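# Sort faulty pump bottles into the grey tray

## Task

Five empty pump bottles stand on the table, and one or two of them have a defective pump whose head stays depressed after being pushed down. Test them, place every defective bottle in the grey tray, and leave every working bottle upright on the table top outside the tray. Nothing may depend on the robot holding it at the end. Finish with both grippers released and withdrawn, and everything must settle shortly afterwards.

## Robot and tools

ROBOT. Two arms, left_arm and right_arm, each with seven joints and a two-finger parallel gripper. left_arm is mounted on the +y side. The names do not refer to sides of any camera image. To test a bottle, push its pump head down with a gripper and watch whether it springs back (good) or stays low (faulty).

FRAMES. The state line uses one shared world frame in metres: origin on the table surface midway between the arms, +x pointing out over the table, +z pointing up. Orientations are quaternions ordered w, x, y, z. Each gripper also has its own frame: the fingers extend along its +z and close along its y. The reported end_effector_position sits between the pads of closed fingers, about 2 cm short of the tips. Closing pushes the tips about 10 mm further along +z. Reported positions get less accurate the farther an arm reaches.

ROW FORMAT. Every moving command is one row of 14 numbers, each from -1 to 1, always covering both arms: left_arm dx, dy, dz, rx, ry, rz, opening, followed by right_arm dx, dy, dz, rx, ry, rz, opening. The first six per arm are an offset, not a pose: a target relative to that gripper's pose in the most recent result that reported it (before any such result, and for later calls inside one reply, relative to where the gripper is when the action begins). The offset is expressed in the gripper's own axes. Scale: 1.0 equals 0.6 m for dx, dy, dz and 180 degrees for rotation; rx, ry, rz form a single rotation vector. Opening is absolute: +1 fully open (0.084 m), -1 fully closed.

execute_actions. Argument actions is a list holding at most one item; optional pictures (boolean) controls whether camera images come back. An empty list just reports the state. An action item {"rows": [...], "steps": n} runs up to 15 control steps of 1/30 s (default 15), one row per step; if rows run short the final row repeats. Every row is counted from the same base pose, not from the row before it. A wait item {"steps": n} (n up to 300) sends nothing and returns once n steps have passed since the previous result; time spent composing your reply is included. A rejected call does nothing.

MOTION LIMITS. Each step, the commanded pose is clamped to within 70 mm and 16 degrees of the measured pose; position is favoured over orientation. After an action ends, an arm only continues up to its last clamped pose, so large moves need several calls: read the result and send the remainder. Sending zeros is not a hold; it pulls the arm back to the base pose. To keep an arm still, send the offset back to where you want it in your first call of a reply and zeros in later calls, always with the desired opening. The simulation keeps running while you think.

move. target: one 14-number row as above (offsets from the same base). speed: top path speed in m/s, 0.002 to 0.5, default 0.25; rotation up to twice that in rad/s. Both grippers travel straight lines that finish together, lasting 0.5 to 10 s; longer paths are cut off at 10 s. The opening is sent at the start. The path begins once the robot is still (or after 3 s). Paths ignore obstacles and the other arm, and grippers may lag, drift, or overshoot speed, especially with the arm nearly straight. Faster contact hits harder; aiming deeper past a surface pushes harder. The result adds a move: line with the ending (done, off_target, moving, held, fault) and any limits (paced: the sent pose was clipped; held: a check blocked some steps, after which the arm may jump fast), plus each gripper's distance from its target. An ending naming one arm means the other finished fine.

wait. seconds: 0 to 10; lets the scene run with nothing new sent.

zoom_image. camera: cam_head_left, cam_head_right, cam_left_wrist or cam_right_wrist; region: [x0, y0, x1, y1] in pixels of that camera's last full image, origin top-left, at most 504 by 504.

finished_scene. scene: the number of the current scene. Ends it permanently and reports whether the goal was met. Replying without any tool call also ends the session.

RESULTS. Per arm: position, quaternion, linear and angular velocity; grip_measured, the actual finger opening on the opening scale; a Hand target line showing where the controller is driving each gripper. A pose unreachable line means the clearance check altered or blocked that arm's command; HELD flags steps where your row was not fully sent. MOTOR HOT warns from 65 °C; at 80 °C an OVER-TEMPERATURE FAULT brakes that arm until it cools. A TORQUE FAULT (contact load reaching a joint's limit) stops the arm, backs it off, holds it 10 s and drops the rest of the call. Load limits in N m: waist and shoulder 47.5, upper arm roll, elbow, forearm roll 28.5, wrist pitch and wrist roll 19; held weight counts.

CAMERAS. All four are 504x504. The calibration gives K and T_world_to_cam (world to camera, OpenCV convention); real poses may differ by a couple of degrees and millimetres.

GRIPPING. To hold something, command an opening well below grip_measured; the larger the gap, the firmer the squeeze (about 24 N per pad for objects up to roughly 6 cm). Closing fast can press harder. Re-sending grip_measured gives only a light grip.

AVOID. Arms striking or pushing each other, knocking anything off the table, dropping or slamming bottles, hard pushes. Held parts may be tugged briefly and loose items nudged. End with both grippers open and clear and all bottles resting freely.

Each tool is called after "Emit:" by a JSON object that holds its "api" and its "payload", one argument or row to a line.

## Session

Emit:
{"api": "execute_actions", "payload": {
  "actions": []
}}

Scene clock: 0.00 s of 5100.00 s.
left_arm: end_effector_position=(+0.2005, +0.0277, +0.3818) grip_measured=+1.00 end_effector_quat_wxyz=(+0.094, -0.432, +0.555, +0.705) end_effector_velocity=(+0.000, +0.000, -0.000) end_effector_angular_velocity=(-0.000, +0.000, -0.000) | right_arm: end_effector_position=(+0.4212, -0.3184, +0.2484) grip_measured=+1.00 end_effector_quat_wxyz=(-0.000, +1.000, +0.009, -0.002) end_effector_velocity=(-0.000, +0.000, -0.000) end_effector_angular_velocity=(-0.000, +0.000, -0.000)
Joint positions: left_arm=[-1.09   0.611 -0.095  1.893  0.149  2.866  0.865  0.084] | right_arm=[-0.002 -0.246 -0.002  0.92  -0.     1.169 -0.     0.084]
Joint velocities: left_arm=[ 0. -0. -0. -0.  0. -0.  0. -0.] | right_arm=[ 0.002 -0.    -0.    -0.001 -0.001 -0.     0.002  0.   ]
Motor temperatures (°C, as the motors report them): left_arm=[38 36 41 42 45 38 41] | right_arm=[35 39 38 37 37 40 38]
Hand target (left_arm): +0.201, +0.028, +0.382; +0.094, -0.432, +0.555, +0.705
Hand target (right_arm): +0.421, -0.318, +0.248; -0.000, +1.000, +0.009, -0.002
camera_calibration (this result's frames):
cam_left_wrist: T_world_to_cam=[[-0.603516, -0.355012, 0.713957, -0.10559], [0.601211, 0.385551, 0.699925, -0.327528], [-0.523749, 0.851655, -0.0192492, 0.216356], [0, 0, 0, 1]] pos_world=[0.246505, -0.0954674, 0.308796]

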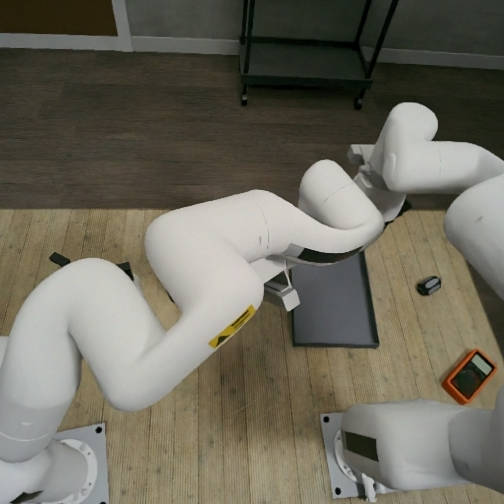

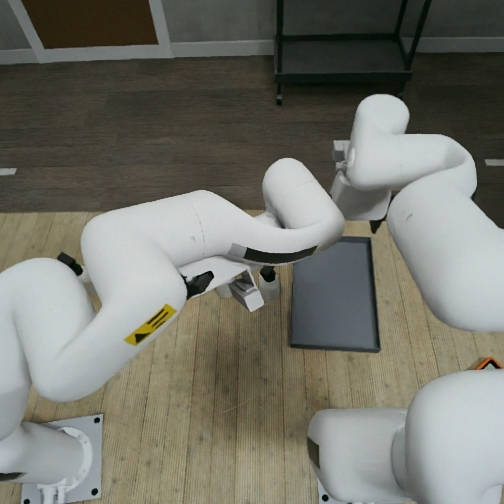

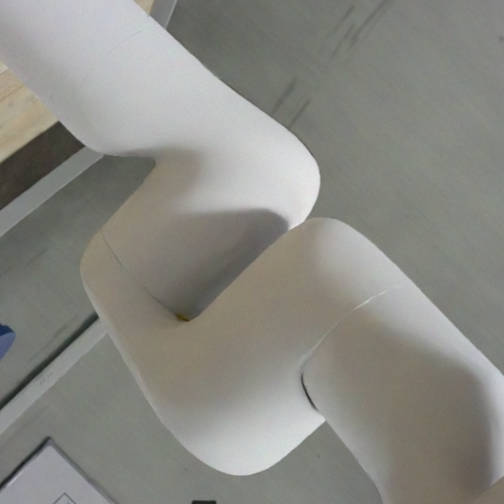

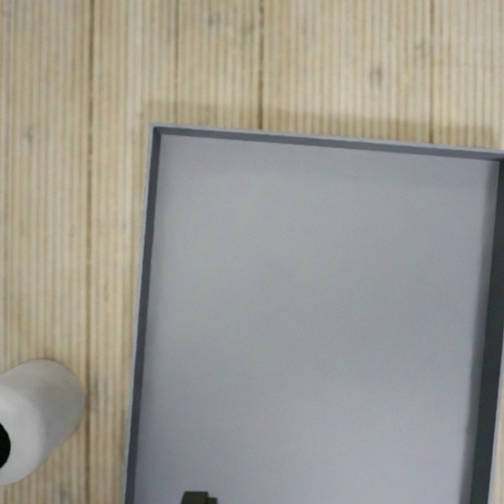

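Emit:
{"api": "move", "payload": {
  "target": [-0.165,-0.348,0.125,-0.075,0.559,-0.440,-1, 0,0,0,0,0,0,-1]
}}

Emit:
{"api": "move", "payload": {
  "target": [0,0,0,0,0,0,-1, -0.12,-0.33,-0.08,0,0,0,-1]
}}

Scene clock: 6.40 s of 5100.00 s.
left_arm: end_effector_position=(+0.3507, +0.2037, +0.3063) grip_measured=-1.00 end_effector_quat_wxyz=(+0.001, +1.000, +0.001, -0.002) end_effector_velocity=(-0.000, +0.000, -0.001) end_effector_angular_velocity=(+0.000, -0.003, +0.004) | right_arm: end_effector_position=(+0.4212, -0.3184, +0.2484) grip_measured=-1.00 end_effector_quat_wxyz=(-0.000, +1.000, +0.009, -0.002) end_effector_velocity=(-0.000, -0.000, -0.001) end_effector_angular_velocity=(+0.000, +0.001, -0.003)
Joint positions: left_arm=[-0.801 -0.479  0.345  0.918  0.156  1.378 -0.356  0.   ] | right_arm=[-0.002 -0.246 -0.002  0.92  -0.     1.169 -0.     0.   ]
Joint velocities: left_arm=[ 0.002 -0.003 -0.001 -0.006  0.002 -0.006 -0.004  0.   ] | right_arm=[-0.001  0.    -0.    -0.001  0.    -0.     0.002  0.   ]
Motor temperatures (°C, as the motors report them): left_arm=[38 36 41 42 45 38 41] | right_arm=[35 39 38 38 37 40 38]
Hand target (left_arm): +0.351, +0.204, +0.306; +0.001, +1.000, +0.001, -0.002
Hand target (right_arm): +0.421, -0.318, +0.248; -0.000, +1.000, +0.009, -0.002
Off the commanded pose (left_arm): 0.001 m, 0 deg.
Off the commanded pose (right_arm): 0.000 m, 0 deg.
move: done
camera_calibration (this result's frames):
cam_left_wrist: T_world_to_cam=[[-0.0169962, -0.999845, -0.00468835, 0.247225], [-0.999339, 0.017138, -0.0320588, 0.427718], [0.0321341, 0.00414037, -0.999475, 0.421613], [0, 0, 0, 1]] pos_world=[0.418089, 0.23811, 0.436262]
cam_right_wrist: T_world_to_cam=[[0.0236318, -0.999258, -0.0304111, -0.28604], [-0.999585, -0.0241181, 0.0157237, 0.477699], [-0.0164455, 0.0300269, -0.999414, 0.395238], [0, 0, 0, 1]] pos_world=[0.490761, -0.286174, 0.378797]

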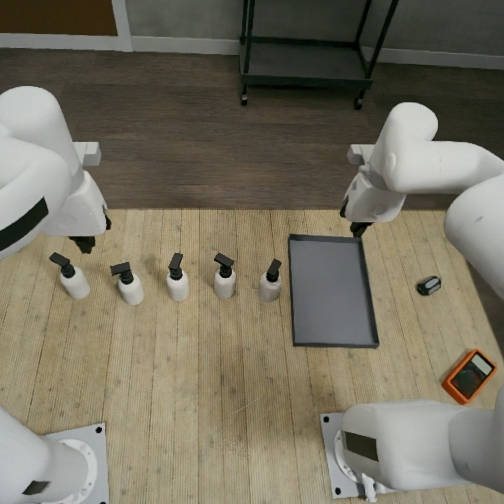

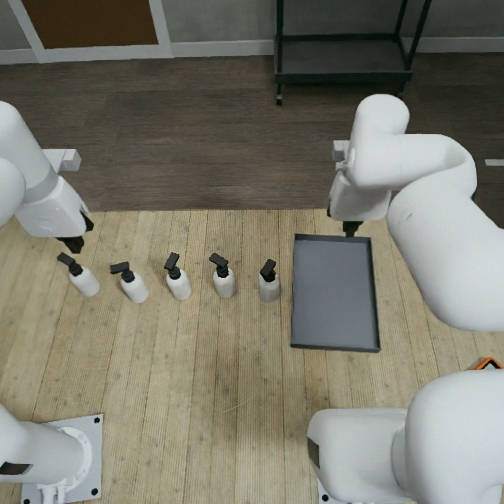

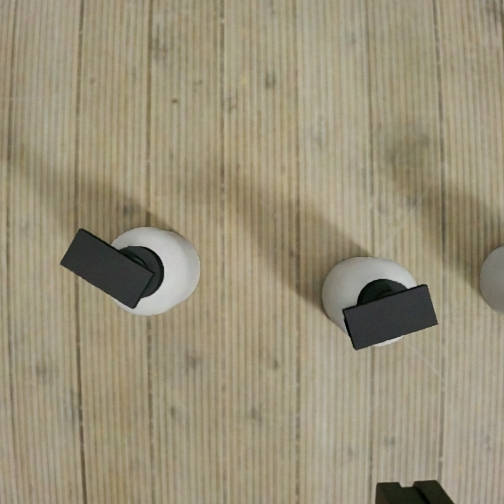

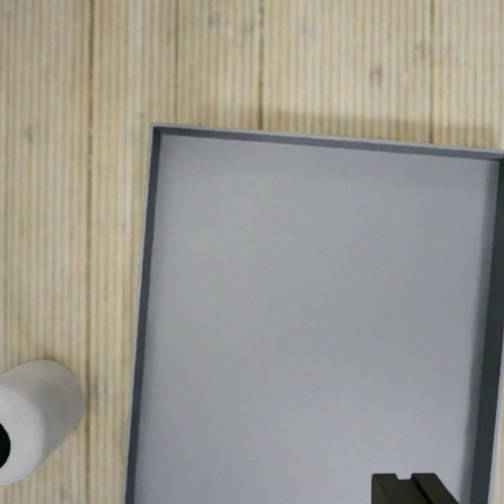

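Scene clock: 7.67 s of 5100.00 s.
left_arm: end_effector_position=(+0.3507, +0.2037, +0.3063) grip_measured=-1.00 end_effector_quat_wxyz=(+0.001, +1.000, +0.001, -0.002) end_effector_velocity=(+0.000, +0.000, +0.000) end_effector_angular_velocity=(-0.001, -0.000, +0.000) | right_arm: end_effector_position=(+0.3460, -0.1221, +0.2966) grip_measured=-1.00 end_effector_quat_wxyz=(-0.001, +1.000, +0.008, -0.002) end_effector_velocity=(-0.001, +0.004, +0.002) end_effector_angular_velocity=(-0.001, -0.005, +0.003)
Joint positions: left_arm=[-0.801 -0.479  0.345  0.918  0.156  1.378 -0.356  0.   ] | right_arm=[ 0.188 -0.338  0.297  0.99   0.104  1.319  0.448  0.   ]
Joint velocities: left_arm=[-0.     0.     0.001  0.001  0.    -0.     0.001  0.   ] | right_arm=[ 0.005  0.001  0.007  0.006 -0.001  0.001  0.01   0.   ]
Motor temperatures (°C, as the motors report them): left_arm=[38 36 41 42 45 38 41] | right_arm=[35 39 38 38 37 40 38]
Hand target (left_arm): +0.351, +0.204, +0.306; +0.001, +1.000, +0.001, -0.002
Hand target (right_arm): +0.346, -0.121, +0.297; -0.001, +1.000, +0.009, -0.002
Off the commanded pose (left_arm): 0.000 m, 0 deg.
Off the commanded pose (right_arm): 0.000 m, 0 deg.
move: done
camera_calibration (this result's frames):
cam_left_wrist: T_world_to_cam=[[-0.0169964, -0.999845, -0.00468829, 0.247225], [-0.999339, 0.0171381, -0.0320589, 0.427718], [0.0321343, 0.0041403, -0.999475, 0.421613], [0, 0, 0, 1]] pos_world=[0.418089, 0.23811, 0.436262]
cam_right_wrist: T_world_to_cam=[[0.0219429, -0.999247, -0.031997, -0.0856047], [-0.999605, -0.0224905, 0.0168557, 0.406421], [-0.0175626, 0.0316145, -0.999346, 0.43686], [0, 0, 0, 1]] pos_world=[0.415811, -0.0902108, 0.426984]

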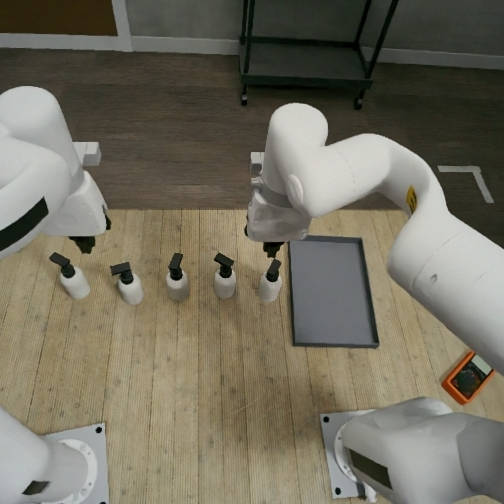

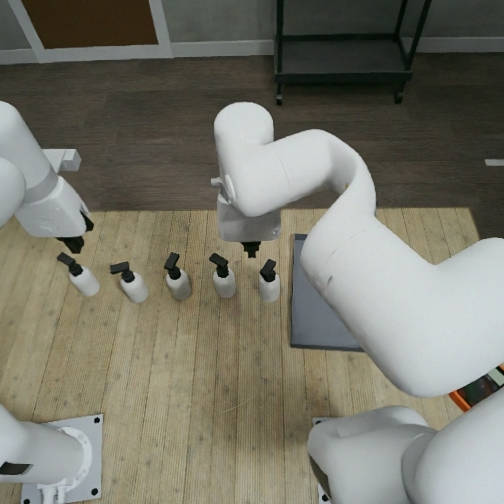

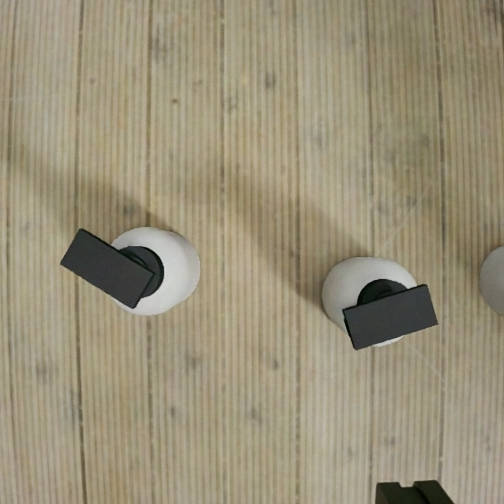

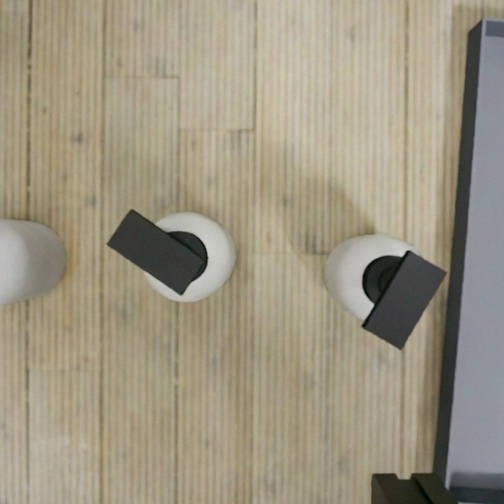

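Emit:
{"api": "move", "payload": {
  "target": [0.083,0.056,0.193,0,0,0,-1, 0.083,0.052,0.177,0,0,0,-1]
}}

Emit:
{"api": "move", "payload": {
  "target": [0,0,0.088,0,0,0,-1, 0,0,0.088,0,0,0,-1],
  "speed": 0.04
}}

Emit:
{"api": "move", "payload": {
  "target": [0,0,-0.08,0,-0.005,0,-1, 0,0,-0.08,0,-0.004,0,-1],
  "speed": 0.1
}}

Scene clock: 10.80 s of 5100.00 s.
left_arm: end_effector_position=(+0.4004, +0.1699, +0.1910) grip_measured=-1.00 end_effector_quat_wxyz=(+0.001, +1.000, +0.001, -0.002) end_effector_velocity=(-0.002, -0.000, -0.004) end_effector_angular_velocity=(+0.003, +0.007, -0.003) | right_arm: end_effector_position=(+0.3959, -0.1523, +0.1905) grip_measured=-1.00 end_effector_quat_wxyz=(-0.001, +1.000, +0.009, -0.001) end_effector_velocity=(-0.001, -0.003, -0.004) end_effector_angular_velocity=(-0.002, +0.009, -0.005)
Joint positions: left_arm=[-0.839 -0.197  0.397  0.813  0.087  0.999 -0.33   0.   ] | right_arm=[ 0.137 -0.155  0.264  0.843  0.051  0.995  0.375  0.   ]
Joint velocities: left_arm=[-0.001  0.006 -0.001 -0.004 -0.001 -0.002  0.002  0.   ] | right_arm=[-0.003  0.005 -0.002 -0.006 -0.    -0.002 -0.     0.   ]
Motor temperatures (°C, as the motors report them): left_arm=[38 36 41 43 45 38 41] | right_arm=[35 39 38 38 37 40 38]
Hand target (left_arm): +0.400, +0.170, +0.190; +0.001, +1.000, +0.001, -0.002
Hand target (right_arm): +0.396, -0.153, +0.190; -0.001, +1.000, +0.008, -0.002
Off the commanded pose (left_arm): 0.001 m, 0 deg.
Off the commanded pose (right_arm): 0.000 m, 0 deg.
move: done
camera_calibration (this result's frames):
cam_left_wrist: T_world_to_cam=[[-0.0169177, -0.999846, -0.00473629, 0.21367], [-0.999289, 0.0170675, -0.033607, 0.474567], [0.0336827, 0.00416437, -0.999424, 0.304219], [0, 0, 0, 1]] pos_world=[0.467598, 0.20427, 0.321005]
cam_right_wrist: T_world_to_cam=[[0.0222424, -0.999244, -0.031899, -0.12037], [-0.99962, -0.0227481, 0.0155794, 0.457608], [-0.0162933, 0.0315403, -0.99937, 0.332117], [0, 0, 0, 1]] pos_world=[0.465522, -0.120345, 0.320938]

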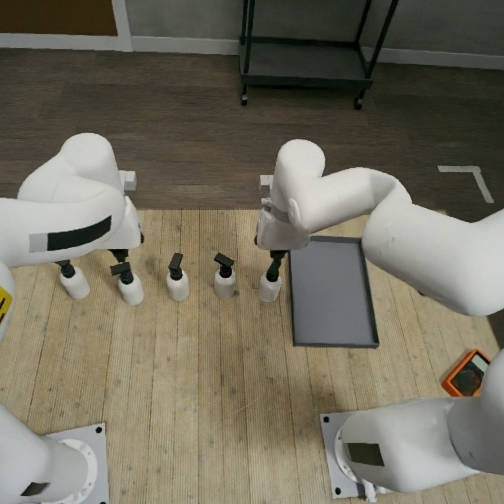

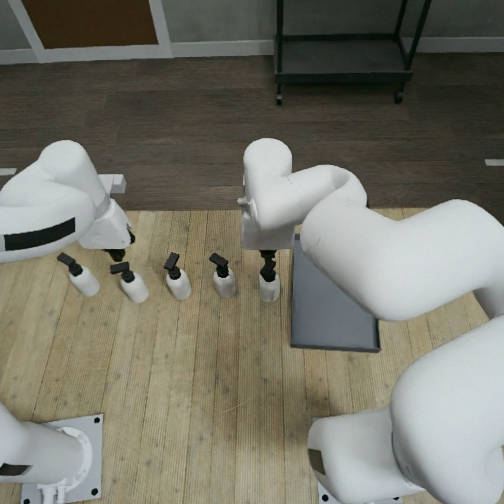

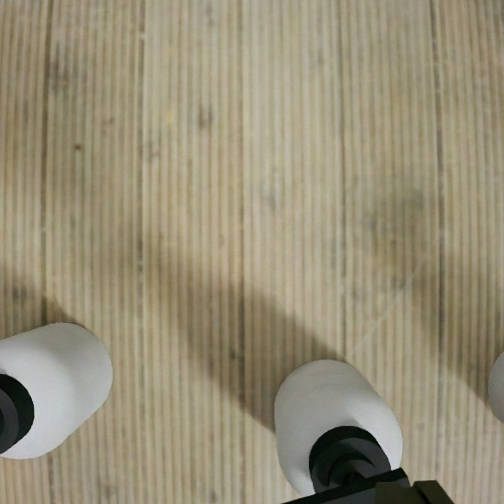

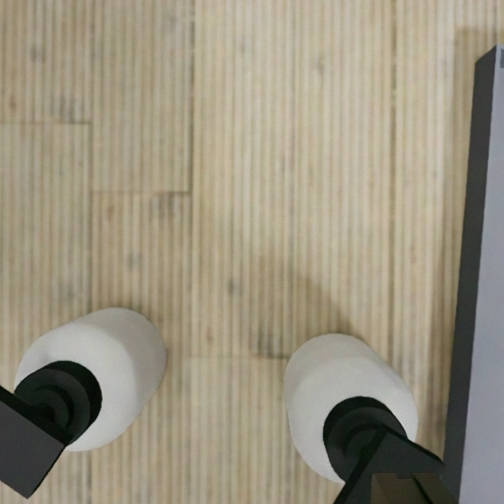

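Scene clock: 12.43 s of 5100.00 s.
left_arm: end_effector_position=(+0.4053, +0.1681, +0.1440) grip_measured=-1.00 end_effector_quat_wxyz=(+0.004, +1.000, +0.001, +0.006) end_effector_velocity=(+0.004, +0.001, -0.001) end_effector_angular_velocity=(+0.006, +0.001, -0.001) | right_arm: end_effector_position=(+0.3995, -0.1503, +0.1432) grip_measured=-1.00 end_effector_quat_wxyz=(-0.003, +1.000, +0.009, +0.005) end_effector_velocity=(+0.003, +0.001, -0.001) end_effector_angular_velocity=(+0.001, +0.002, +0.001)
Joint positions: left_arm=[-0.842 -0.114  0.412  0.741  0.056  0.833 -0.303  0.   ] | right_arm=[ 0.137 -0.078  0.273  0.77   0.03   0.833  0.393  0.   ]
Joint velocities: left_arm=[ 0.     0.017  0.002  0.014 -0.001  0.     0.004  0.   ] | right_arm=[-0.001  0.012  0.     0.01  -0.003  0.    -0.     0.   ]
Motor temperatures (°C, as the motors report them): left_arm=[38 36 41 43 45 38 41] | right_arm=[35 39 38 38 37 40 38]
Hand target (left_arm): +0.400, +0.170, +0.138; +0.001, +1.000, +0.001, -0.001
Hand target (right_arm): +0.396, -0.152, +0.138; -0.001, +1.000, +0.008, -0.001
Off the commanded pose (left_arm): 0.008 m, 1 deg.
Off the commanded pose (right_arm): 0.007 m, 1 deg.
move: off_target (left_arm, right_arm)
camera_calibration (this result's frames):
cam_left_wrist: T_world_to_cam=[[-0.0169303, -0.999857, 0.000472628, 0.211052], [-0.998695, 0.0168878, -0.0481888, 0.479784], [0.0481739, -0.00128786, -0.998838, 0.252053], [0, 0, 0, 1]] pos_world=[0.470589, 0.203244, 0.27478]
cam_right_wrist: T_world_to_cam=[[0.0232921, -0.99907, -0.0362915, -0.119746], [-0.999725, -0.0233717, 0.00177232, 0.46393], [-0.00261887, 0.0362403, -0.99934, 0.280092], [0, 0, 0, 1]] pos_world=[0.467325, -0.118942, 0.274739]

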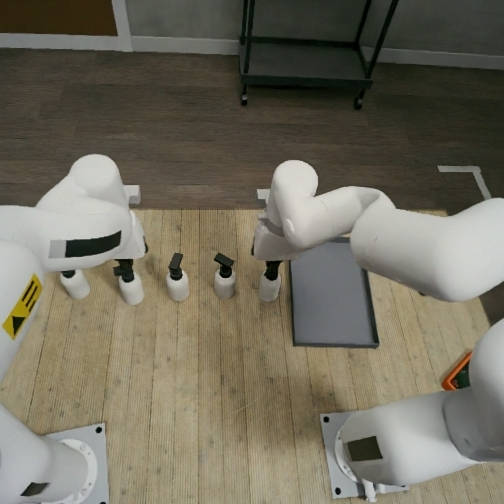

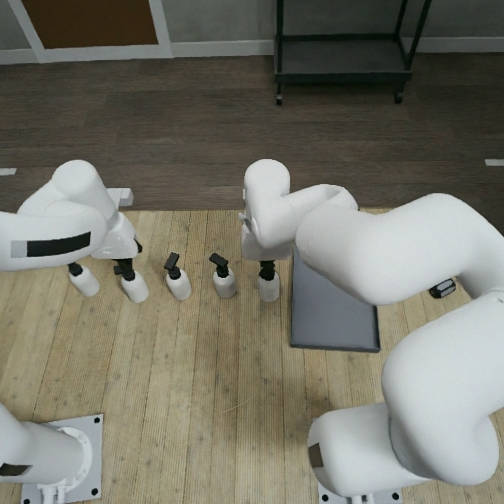

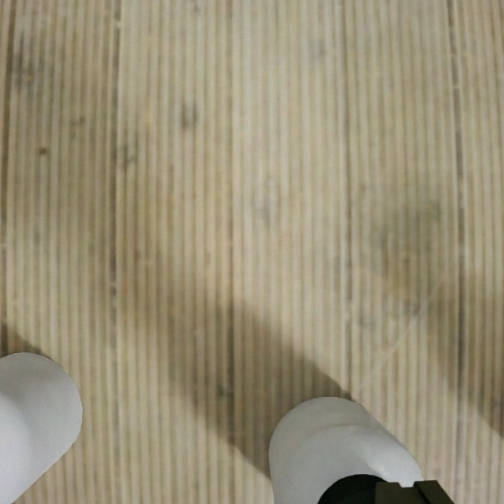

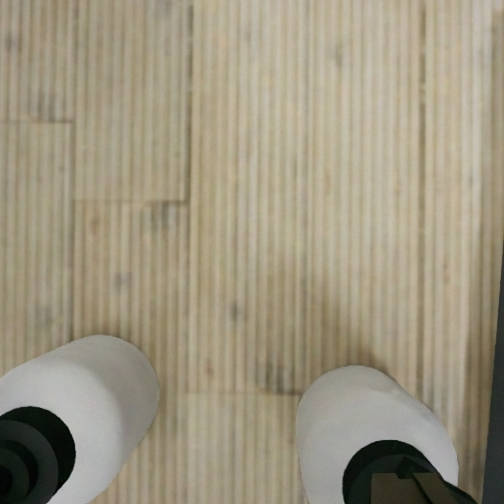

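Scene clock: 13.27 s of 5100.00 s.
left_arm: end_effector_position=(+0.4043, +0.1686, +0.1913) grip_measured=-1.00 end_effector_quat_wxyz=(+0.003, +1.000, +0.001, -0.003) end_effector_velocity=(+0.001, -0.000, +0.003) end_effector_angular_velocity=(-0.001, -0.002, -0.001) | right_arm: end_effector_position=(+0.3988, -0.1507, +0.1906) grip_measured=-1.00 end_effector_quat_wxyz=(-0.003, +1.000, +0.009, -0.002) end_effector_velocity=(+0.001, +0.001, +0.003) end_effector_angular_velocity=(+0.001, -0.004, +0.000)
Joint positions: left_arm=[-0.841 -0.182  0.402  0.828  0.075  1.001 -0.319  0.   ] | right_arm=[ 0.136 -0.145  0.264  0.853  0.053  0.994  0.373  0.   ]
Joint velocities: left_arm=[ 0.    -0.003 -0.001  0.005  0.     0.005  0.     0.   ] | right_arm=[ 0.    -0.003  0.     0.006 -0.     0.004  0.     0.   ]
Motor temperatures (°C, as the motors report them): left_arm=[38 36 41 43 45 38 41] | right_arm=[35 39 38 38 37 40 38]
Hand target (left_arm): +0.405, +0.169, +0.192; +0.004, +1.000, +0.001, -0.002
Hand target (right_arm): +0.399, -0.151, +0.191; -0.003, +1.000, +0.009, -0.001
Off the commanded pose (left_arm): 0.001 m, 0 deg.
Off the commanded pose (right_arm): 0.001 m, 0 deg.
move: done
camera_calibration (this result's frames):
cam_left_wrist: T_world_to_cam=[[-0.0169944, -0.999856, 0.000262514, 0.211597], [-0.999374, 0.0169781, -0.031028, 0.47803], [0.031019, -0.000789652, -0.999518, 0.306344], [0, 0, 0, 1]] pos_world=[0.471825, 0.203692, 0.320974]
cam_right_wrist: T_world_to_cam=[[0.0228768, -0.999091, -0.0359688, -0.118322], [-0.999602, -0.0234537, 0.0156997, 0.46036], [-0.016529, 0.0355953, -0.99923, 0.332874], [0, 0, 0, 1]] pos_world=[0.468385, -0.119266, 0.321135]

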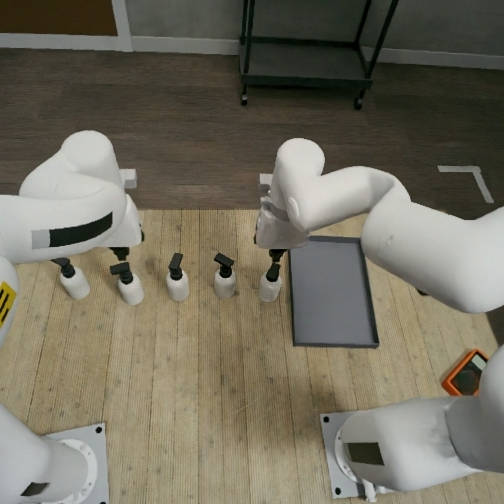

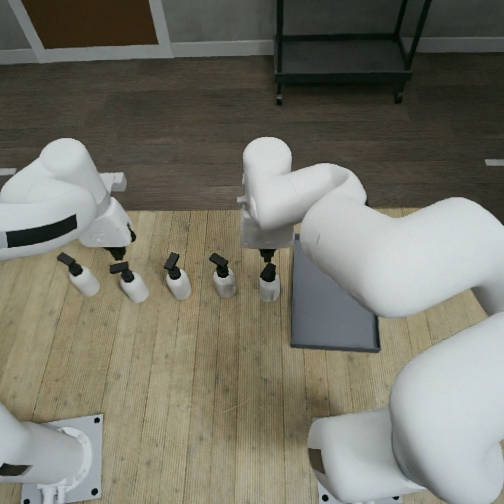

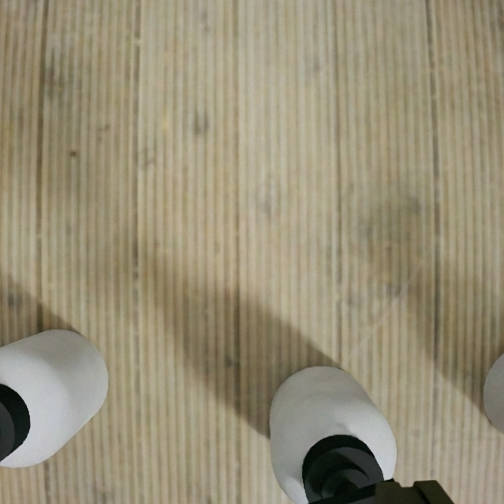

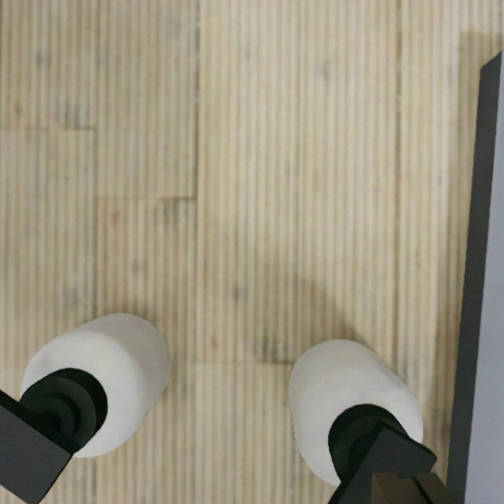

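b5 faulty, b2 good. Next b1 and b4.

Emit:
{"api": "move", "payload": {
  "target": [0.028,-0.216,0,0,0,0,-1, 0.015,-0.174,0,0,0,0,-1]
}}

Emit:
{"api": "move", "payload": {
  "target": [0,0,0.088,0,0,0,-1, 0,0,0.088,0,0,0,-1],
  "speed": 0.04
}}

Emit:
{"api": "move", "payload": {
  "target": [0,0,-0.08,0,-0.004,0,-1, 0,0,-0.08,0,-0.004,0,-1],
  "speed": 0.1
}}

Scene clock: 15.30 s of 5100.00 s.
left_arm: end_effector_position=(+0.4209, +0.2977, +0.1902) grip_measured=-1.00 end_effector_quat_wxyz=(+0.003, +1.000, +0.000, -0.003) end_effector_velocity=(+0.000, +0.005, +0.000) end_effector_angular_velocity=(-0.002, -0.001, +0.007) | right_arm: end_effector_position=(+0.4061, -0.0467, +0.1909) grip_measured=-1.00 end_effector_quat_wxyz=(-0.003, +1.000, +0.008, -0.002) end_effector_velocity=(-0.002, +0.004, +0.000) end_effector_angular_velocity=(-0.001, +0.000, +0.007)
Joint positions: left_arm=[-0.712 -0.183  0.584  0.842  0.111  1.004 -0.029  0.   ] | right_arm=[ 0.229  0.055  0.379  1.067 -0.016  1.015  0.622  0.   ]
Joint velocities: left_arm=[ 0.005  0.001  0.007  0.003 -0.002  0.     0.007  0.   ] | right_arm=[ 0.005  0.003  0.005  0.005 -0.002  0.002  0.005  0.   ]
Motor temperatures (°C, as the motors report them): left_arm=[38 36 41 43 45 38 41] | right_arm=[35 39 38 39 37 40 38]
Hand target (left_arm): +0.421, +0.298, +0.190; +0.003, +1.000, +0.001, -0.003
Hand target (right_arm): +0.406, -0.046, +0.191; -0.003, +1.000, +0.009, -0.002
Off the commanded pose (left_arm): 0.001 m, 0 deg.
Off the commanded pose (right_arm): 0.001 m, 0 deg.
move: done
camera_calibration (this result's frames):
cam_left_wrist: T_world_to_cam=[[-0.018402, -0.999831, -0.0000866543, 0.341527], [-0.999359, 0.018396, -0.0307198, 0.491869], [0.0307162, -0.000478706, -0.999528, 0.304844], [0, 0, 0, 1]] pos_world=[0.488475, 0.332566, 0.31984]
cam_right_wrist: T_world_to_cam=[[0.0214384, -0.999114, -0.0362024, -0.0139189], [-0.999632, -0.0220234, 0.0158385, 0.470202], [-0.0166217, 0.0358495, -0.999219, 0.329685], [0, 0, 0, 1]] pos_world=[0.475807, -0.0153702, 0.321477]

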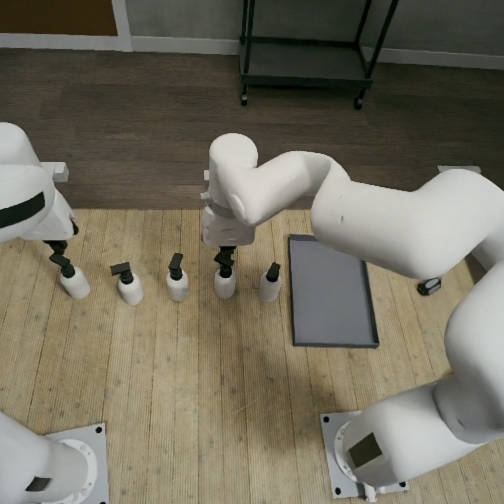

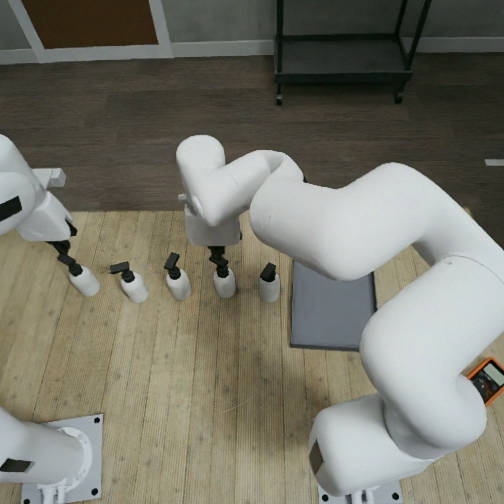

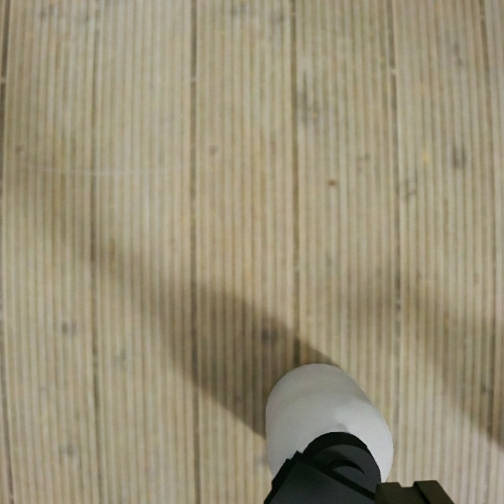

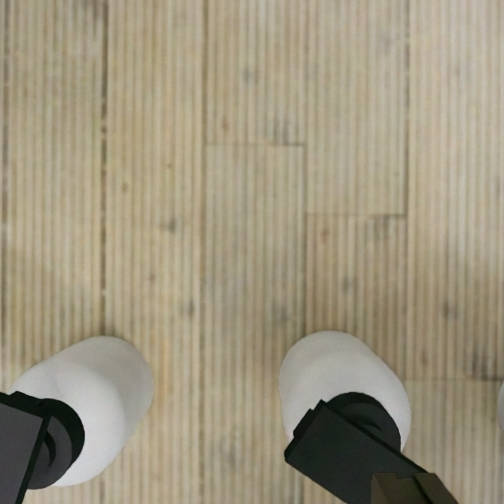

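Scene clock: 16.93 s of 5100.00 s.
left_arm: end_effector_position=(+0.4264, +0.2971, +0.1436) grip_measured=-1.00 end_effector_quat_wxyz=(+0.004, +1.000, -0.000, +0.005) end_effector_velocity=(+0.004, +0.003, -0.000) end_effector_angular_velocity=(+0.008, +0.001, +0.003) | right_arm: end_effector_position=(+0.4088, -0.0443, +0.1435) grip_measured=-1.00 end_effector_quat_wxyz=(-0.006, +1.000, +0.008, +0.004) end_effector_velocity=(+0.001, +0.000, +0.000) end_effector_angular_velocity=(+0.000, -0.002, -0.002)
Joint positions: left_arm=[-0.718 -0.092  0.606  0.772  0.059  0.838  0.015  0.   ] | right_arm=[ 0.235  0.124  0.378  0.998 -0.054  0.869  0.65   0.   ]
Joint velocities: left_arm=[ 0.001  0.018  0.002  0.016 -0.002  0.001  0.002  0.   ] | right_arm=[-0.001  0.001  0.001  0.001 -0.002 -0.001  0.002  0.   ]
Motor temperatures (°C, as the motors report them): left_arm=[38 36 41 43 45 38 41] | right_arm=[35 39 38 39 37 40 38]
Hand target (left_arm): +0.421, +0.297, +0.137; +0.003, +1.000, -0.000, -0.003
Hand target (right_arm): +0.406, -0.046, +0.138; -0.003, +1.000, +0.008, -0.002
Off the commanded pose (left_arm): 0.009 m, 1 deg.
Off the commanded pose (right_arm): 0.006 m, 1 deg.
move: off_target (left_arm, right_arm)
camera_calibration (this result's frames):
cam_left_wrist: T_world_to_cam=[[-0.0187021, -0.999825, 0.000826081, 0.341103], [-0.998703, 0.018642, -0.0473702, 0.49806], [0.0473465, -0.00171093, -0.998877, 0.251309], [0, 0, 0, 1]] pos_world=[0.491895, 0.332189, 0.274338]
cam_right_wrist: T_world_to_cam=[[0.0222421, -0.998869, -0.0420189, -0.0127548], [-0.99974, -0.0224299, 0.00400232, 0.475407], [-0.00494027, 0.041919, -0.999109, 0.27778], [0, 0, 0, 1]] pos_world=[0.47694, -0.0137213, 0.275094]

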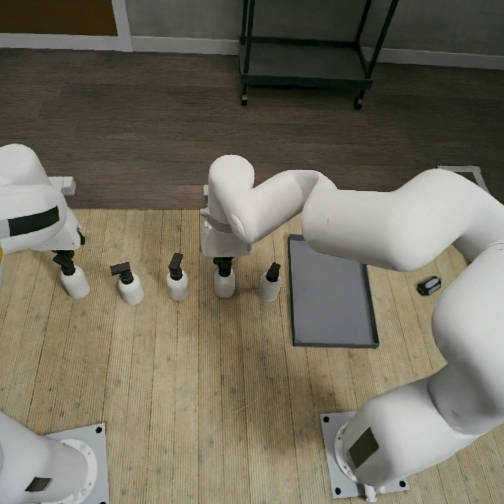

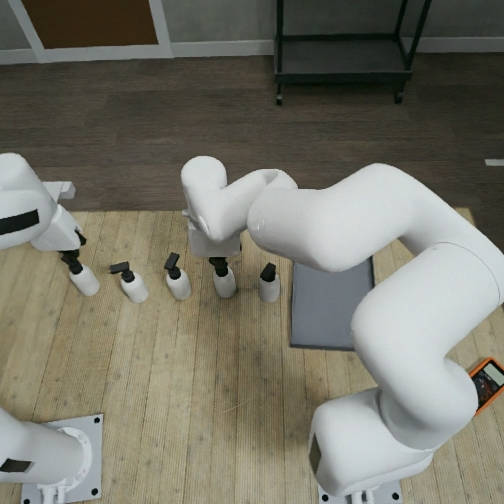

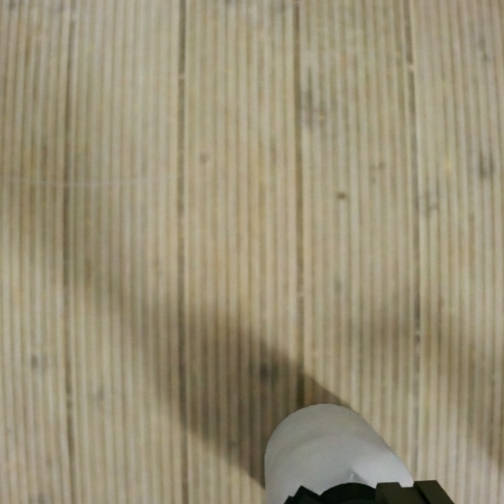

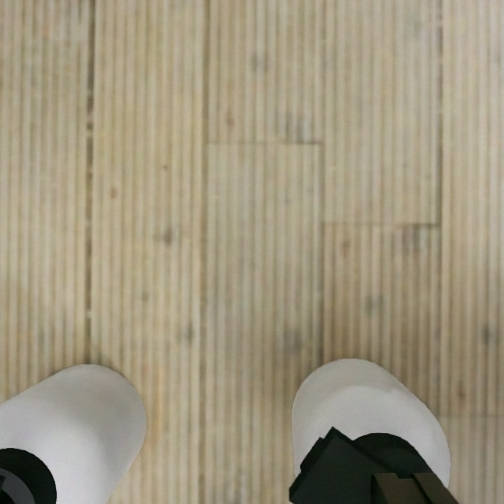

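Scene clock: 17.77 s of 5100.00 s.
left_arm: end_effector_position=(+0.4255, +0.2976, +0.1910) grip_measured=-1.00 end_effector_quat_wxyz=(+0.004, +1.000, -0.000, -0.002) end_effector_velocity=(+0.001, +0.000, +0.003) end_effector_angular_velocity=(-0.000, -0.003, +0.000) | right_arm: end_effector_position=(+0.4082, -0.0450, +0.1908) grip_measured=-1.00 end_effector_quat_wxyz=(-0.006, +1.000, +0.008, -0.003) end_effector_velocity=(+0.001, +0.001, +0.003) end_effector_angular_velocity=(+0.002, -0.004, +0.001)
Joint positions: left_arm=[-0.716 -0.168  0.589  0.856  0.101  1.002 -0.021  0.   ] | right_arm=[ 0.228  0.063  0.379  1.075 -0.013  1.015  0.618  0.   ]
Joint velocities: left_arm=[ 0.    -0.003 -0.     0.006  0.001  0.005 -0.     0.   ] | right_arm=[ 0.    -0.003  0.     0.006  0.     0.005 -0.001  0.   ]
Motor temperatures (°C, as the motors report them): left_arm=[38 36 41 43 45 38 41] | right_arm=[35 39 38 39 37 40 38]
Hand target (left_arm): +0.426, +0.298, +0.192; +0.004, +1.000, -0.000, -0.001
Hand target (right_arm): +0.408, -0.045, +0.192; -0.006, +1.000, +0.008, -0.002
Off the commanded pose (left_arm): 0.001 m, 0 deg.
Off the commanded pose (right_arm): 0.001 m, 0 deg.
move: done
camera_calibration (this result's frames):
cam_left_wrist: T_world_to_cam=[[-0.0187098, -0.999824, 0.000983582, 0.341424], [-0.999268, 0.0186666, -0.0334008, 0.496908], [0.0333765, -0.00160779, -0.999442, 0.304686], [0, 0, 0, 1]] pos_world=[0.492763, 0.332579, 0.320777]
cam_right_wrist: T_world_to_cam=[[0.0217852, -0.998905, -0.0414086, -0.0114431], [-0.999583, -0.0225468, 0.0180151, 0.47182], [-0.018929, 0.0409988, -0.99898, 0.330671], [0, 0, 0, 1]] pos_world=[0.478132, -0.0143496, 0.32136]

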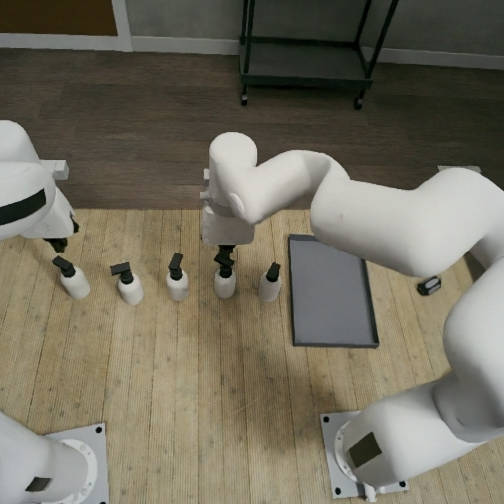

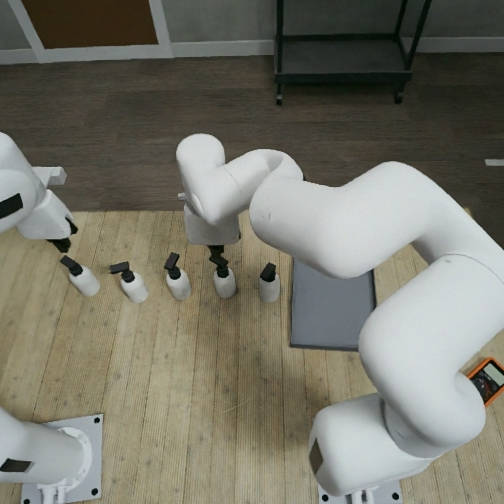

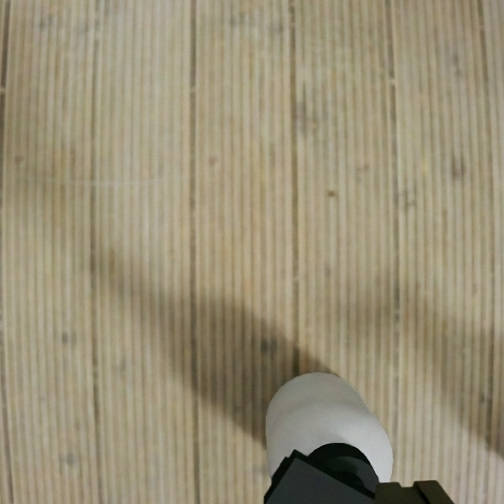

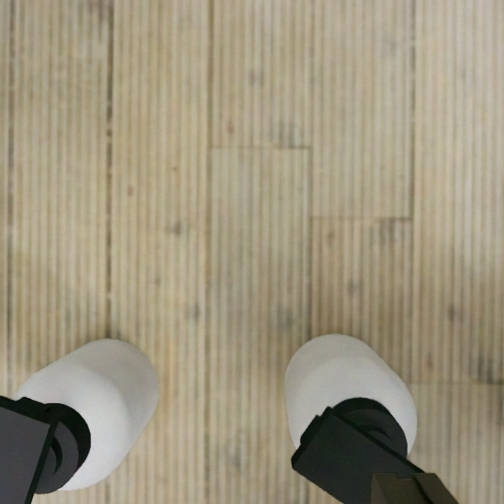

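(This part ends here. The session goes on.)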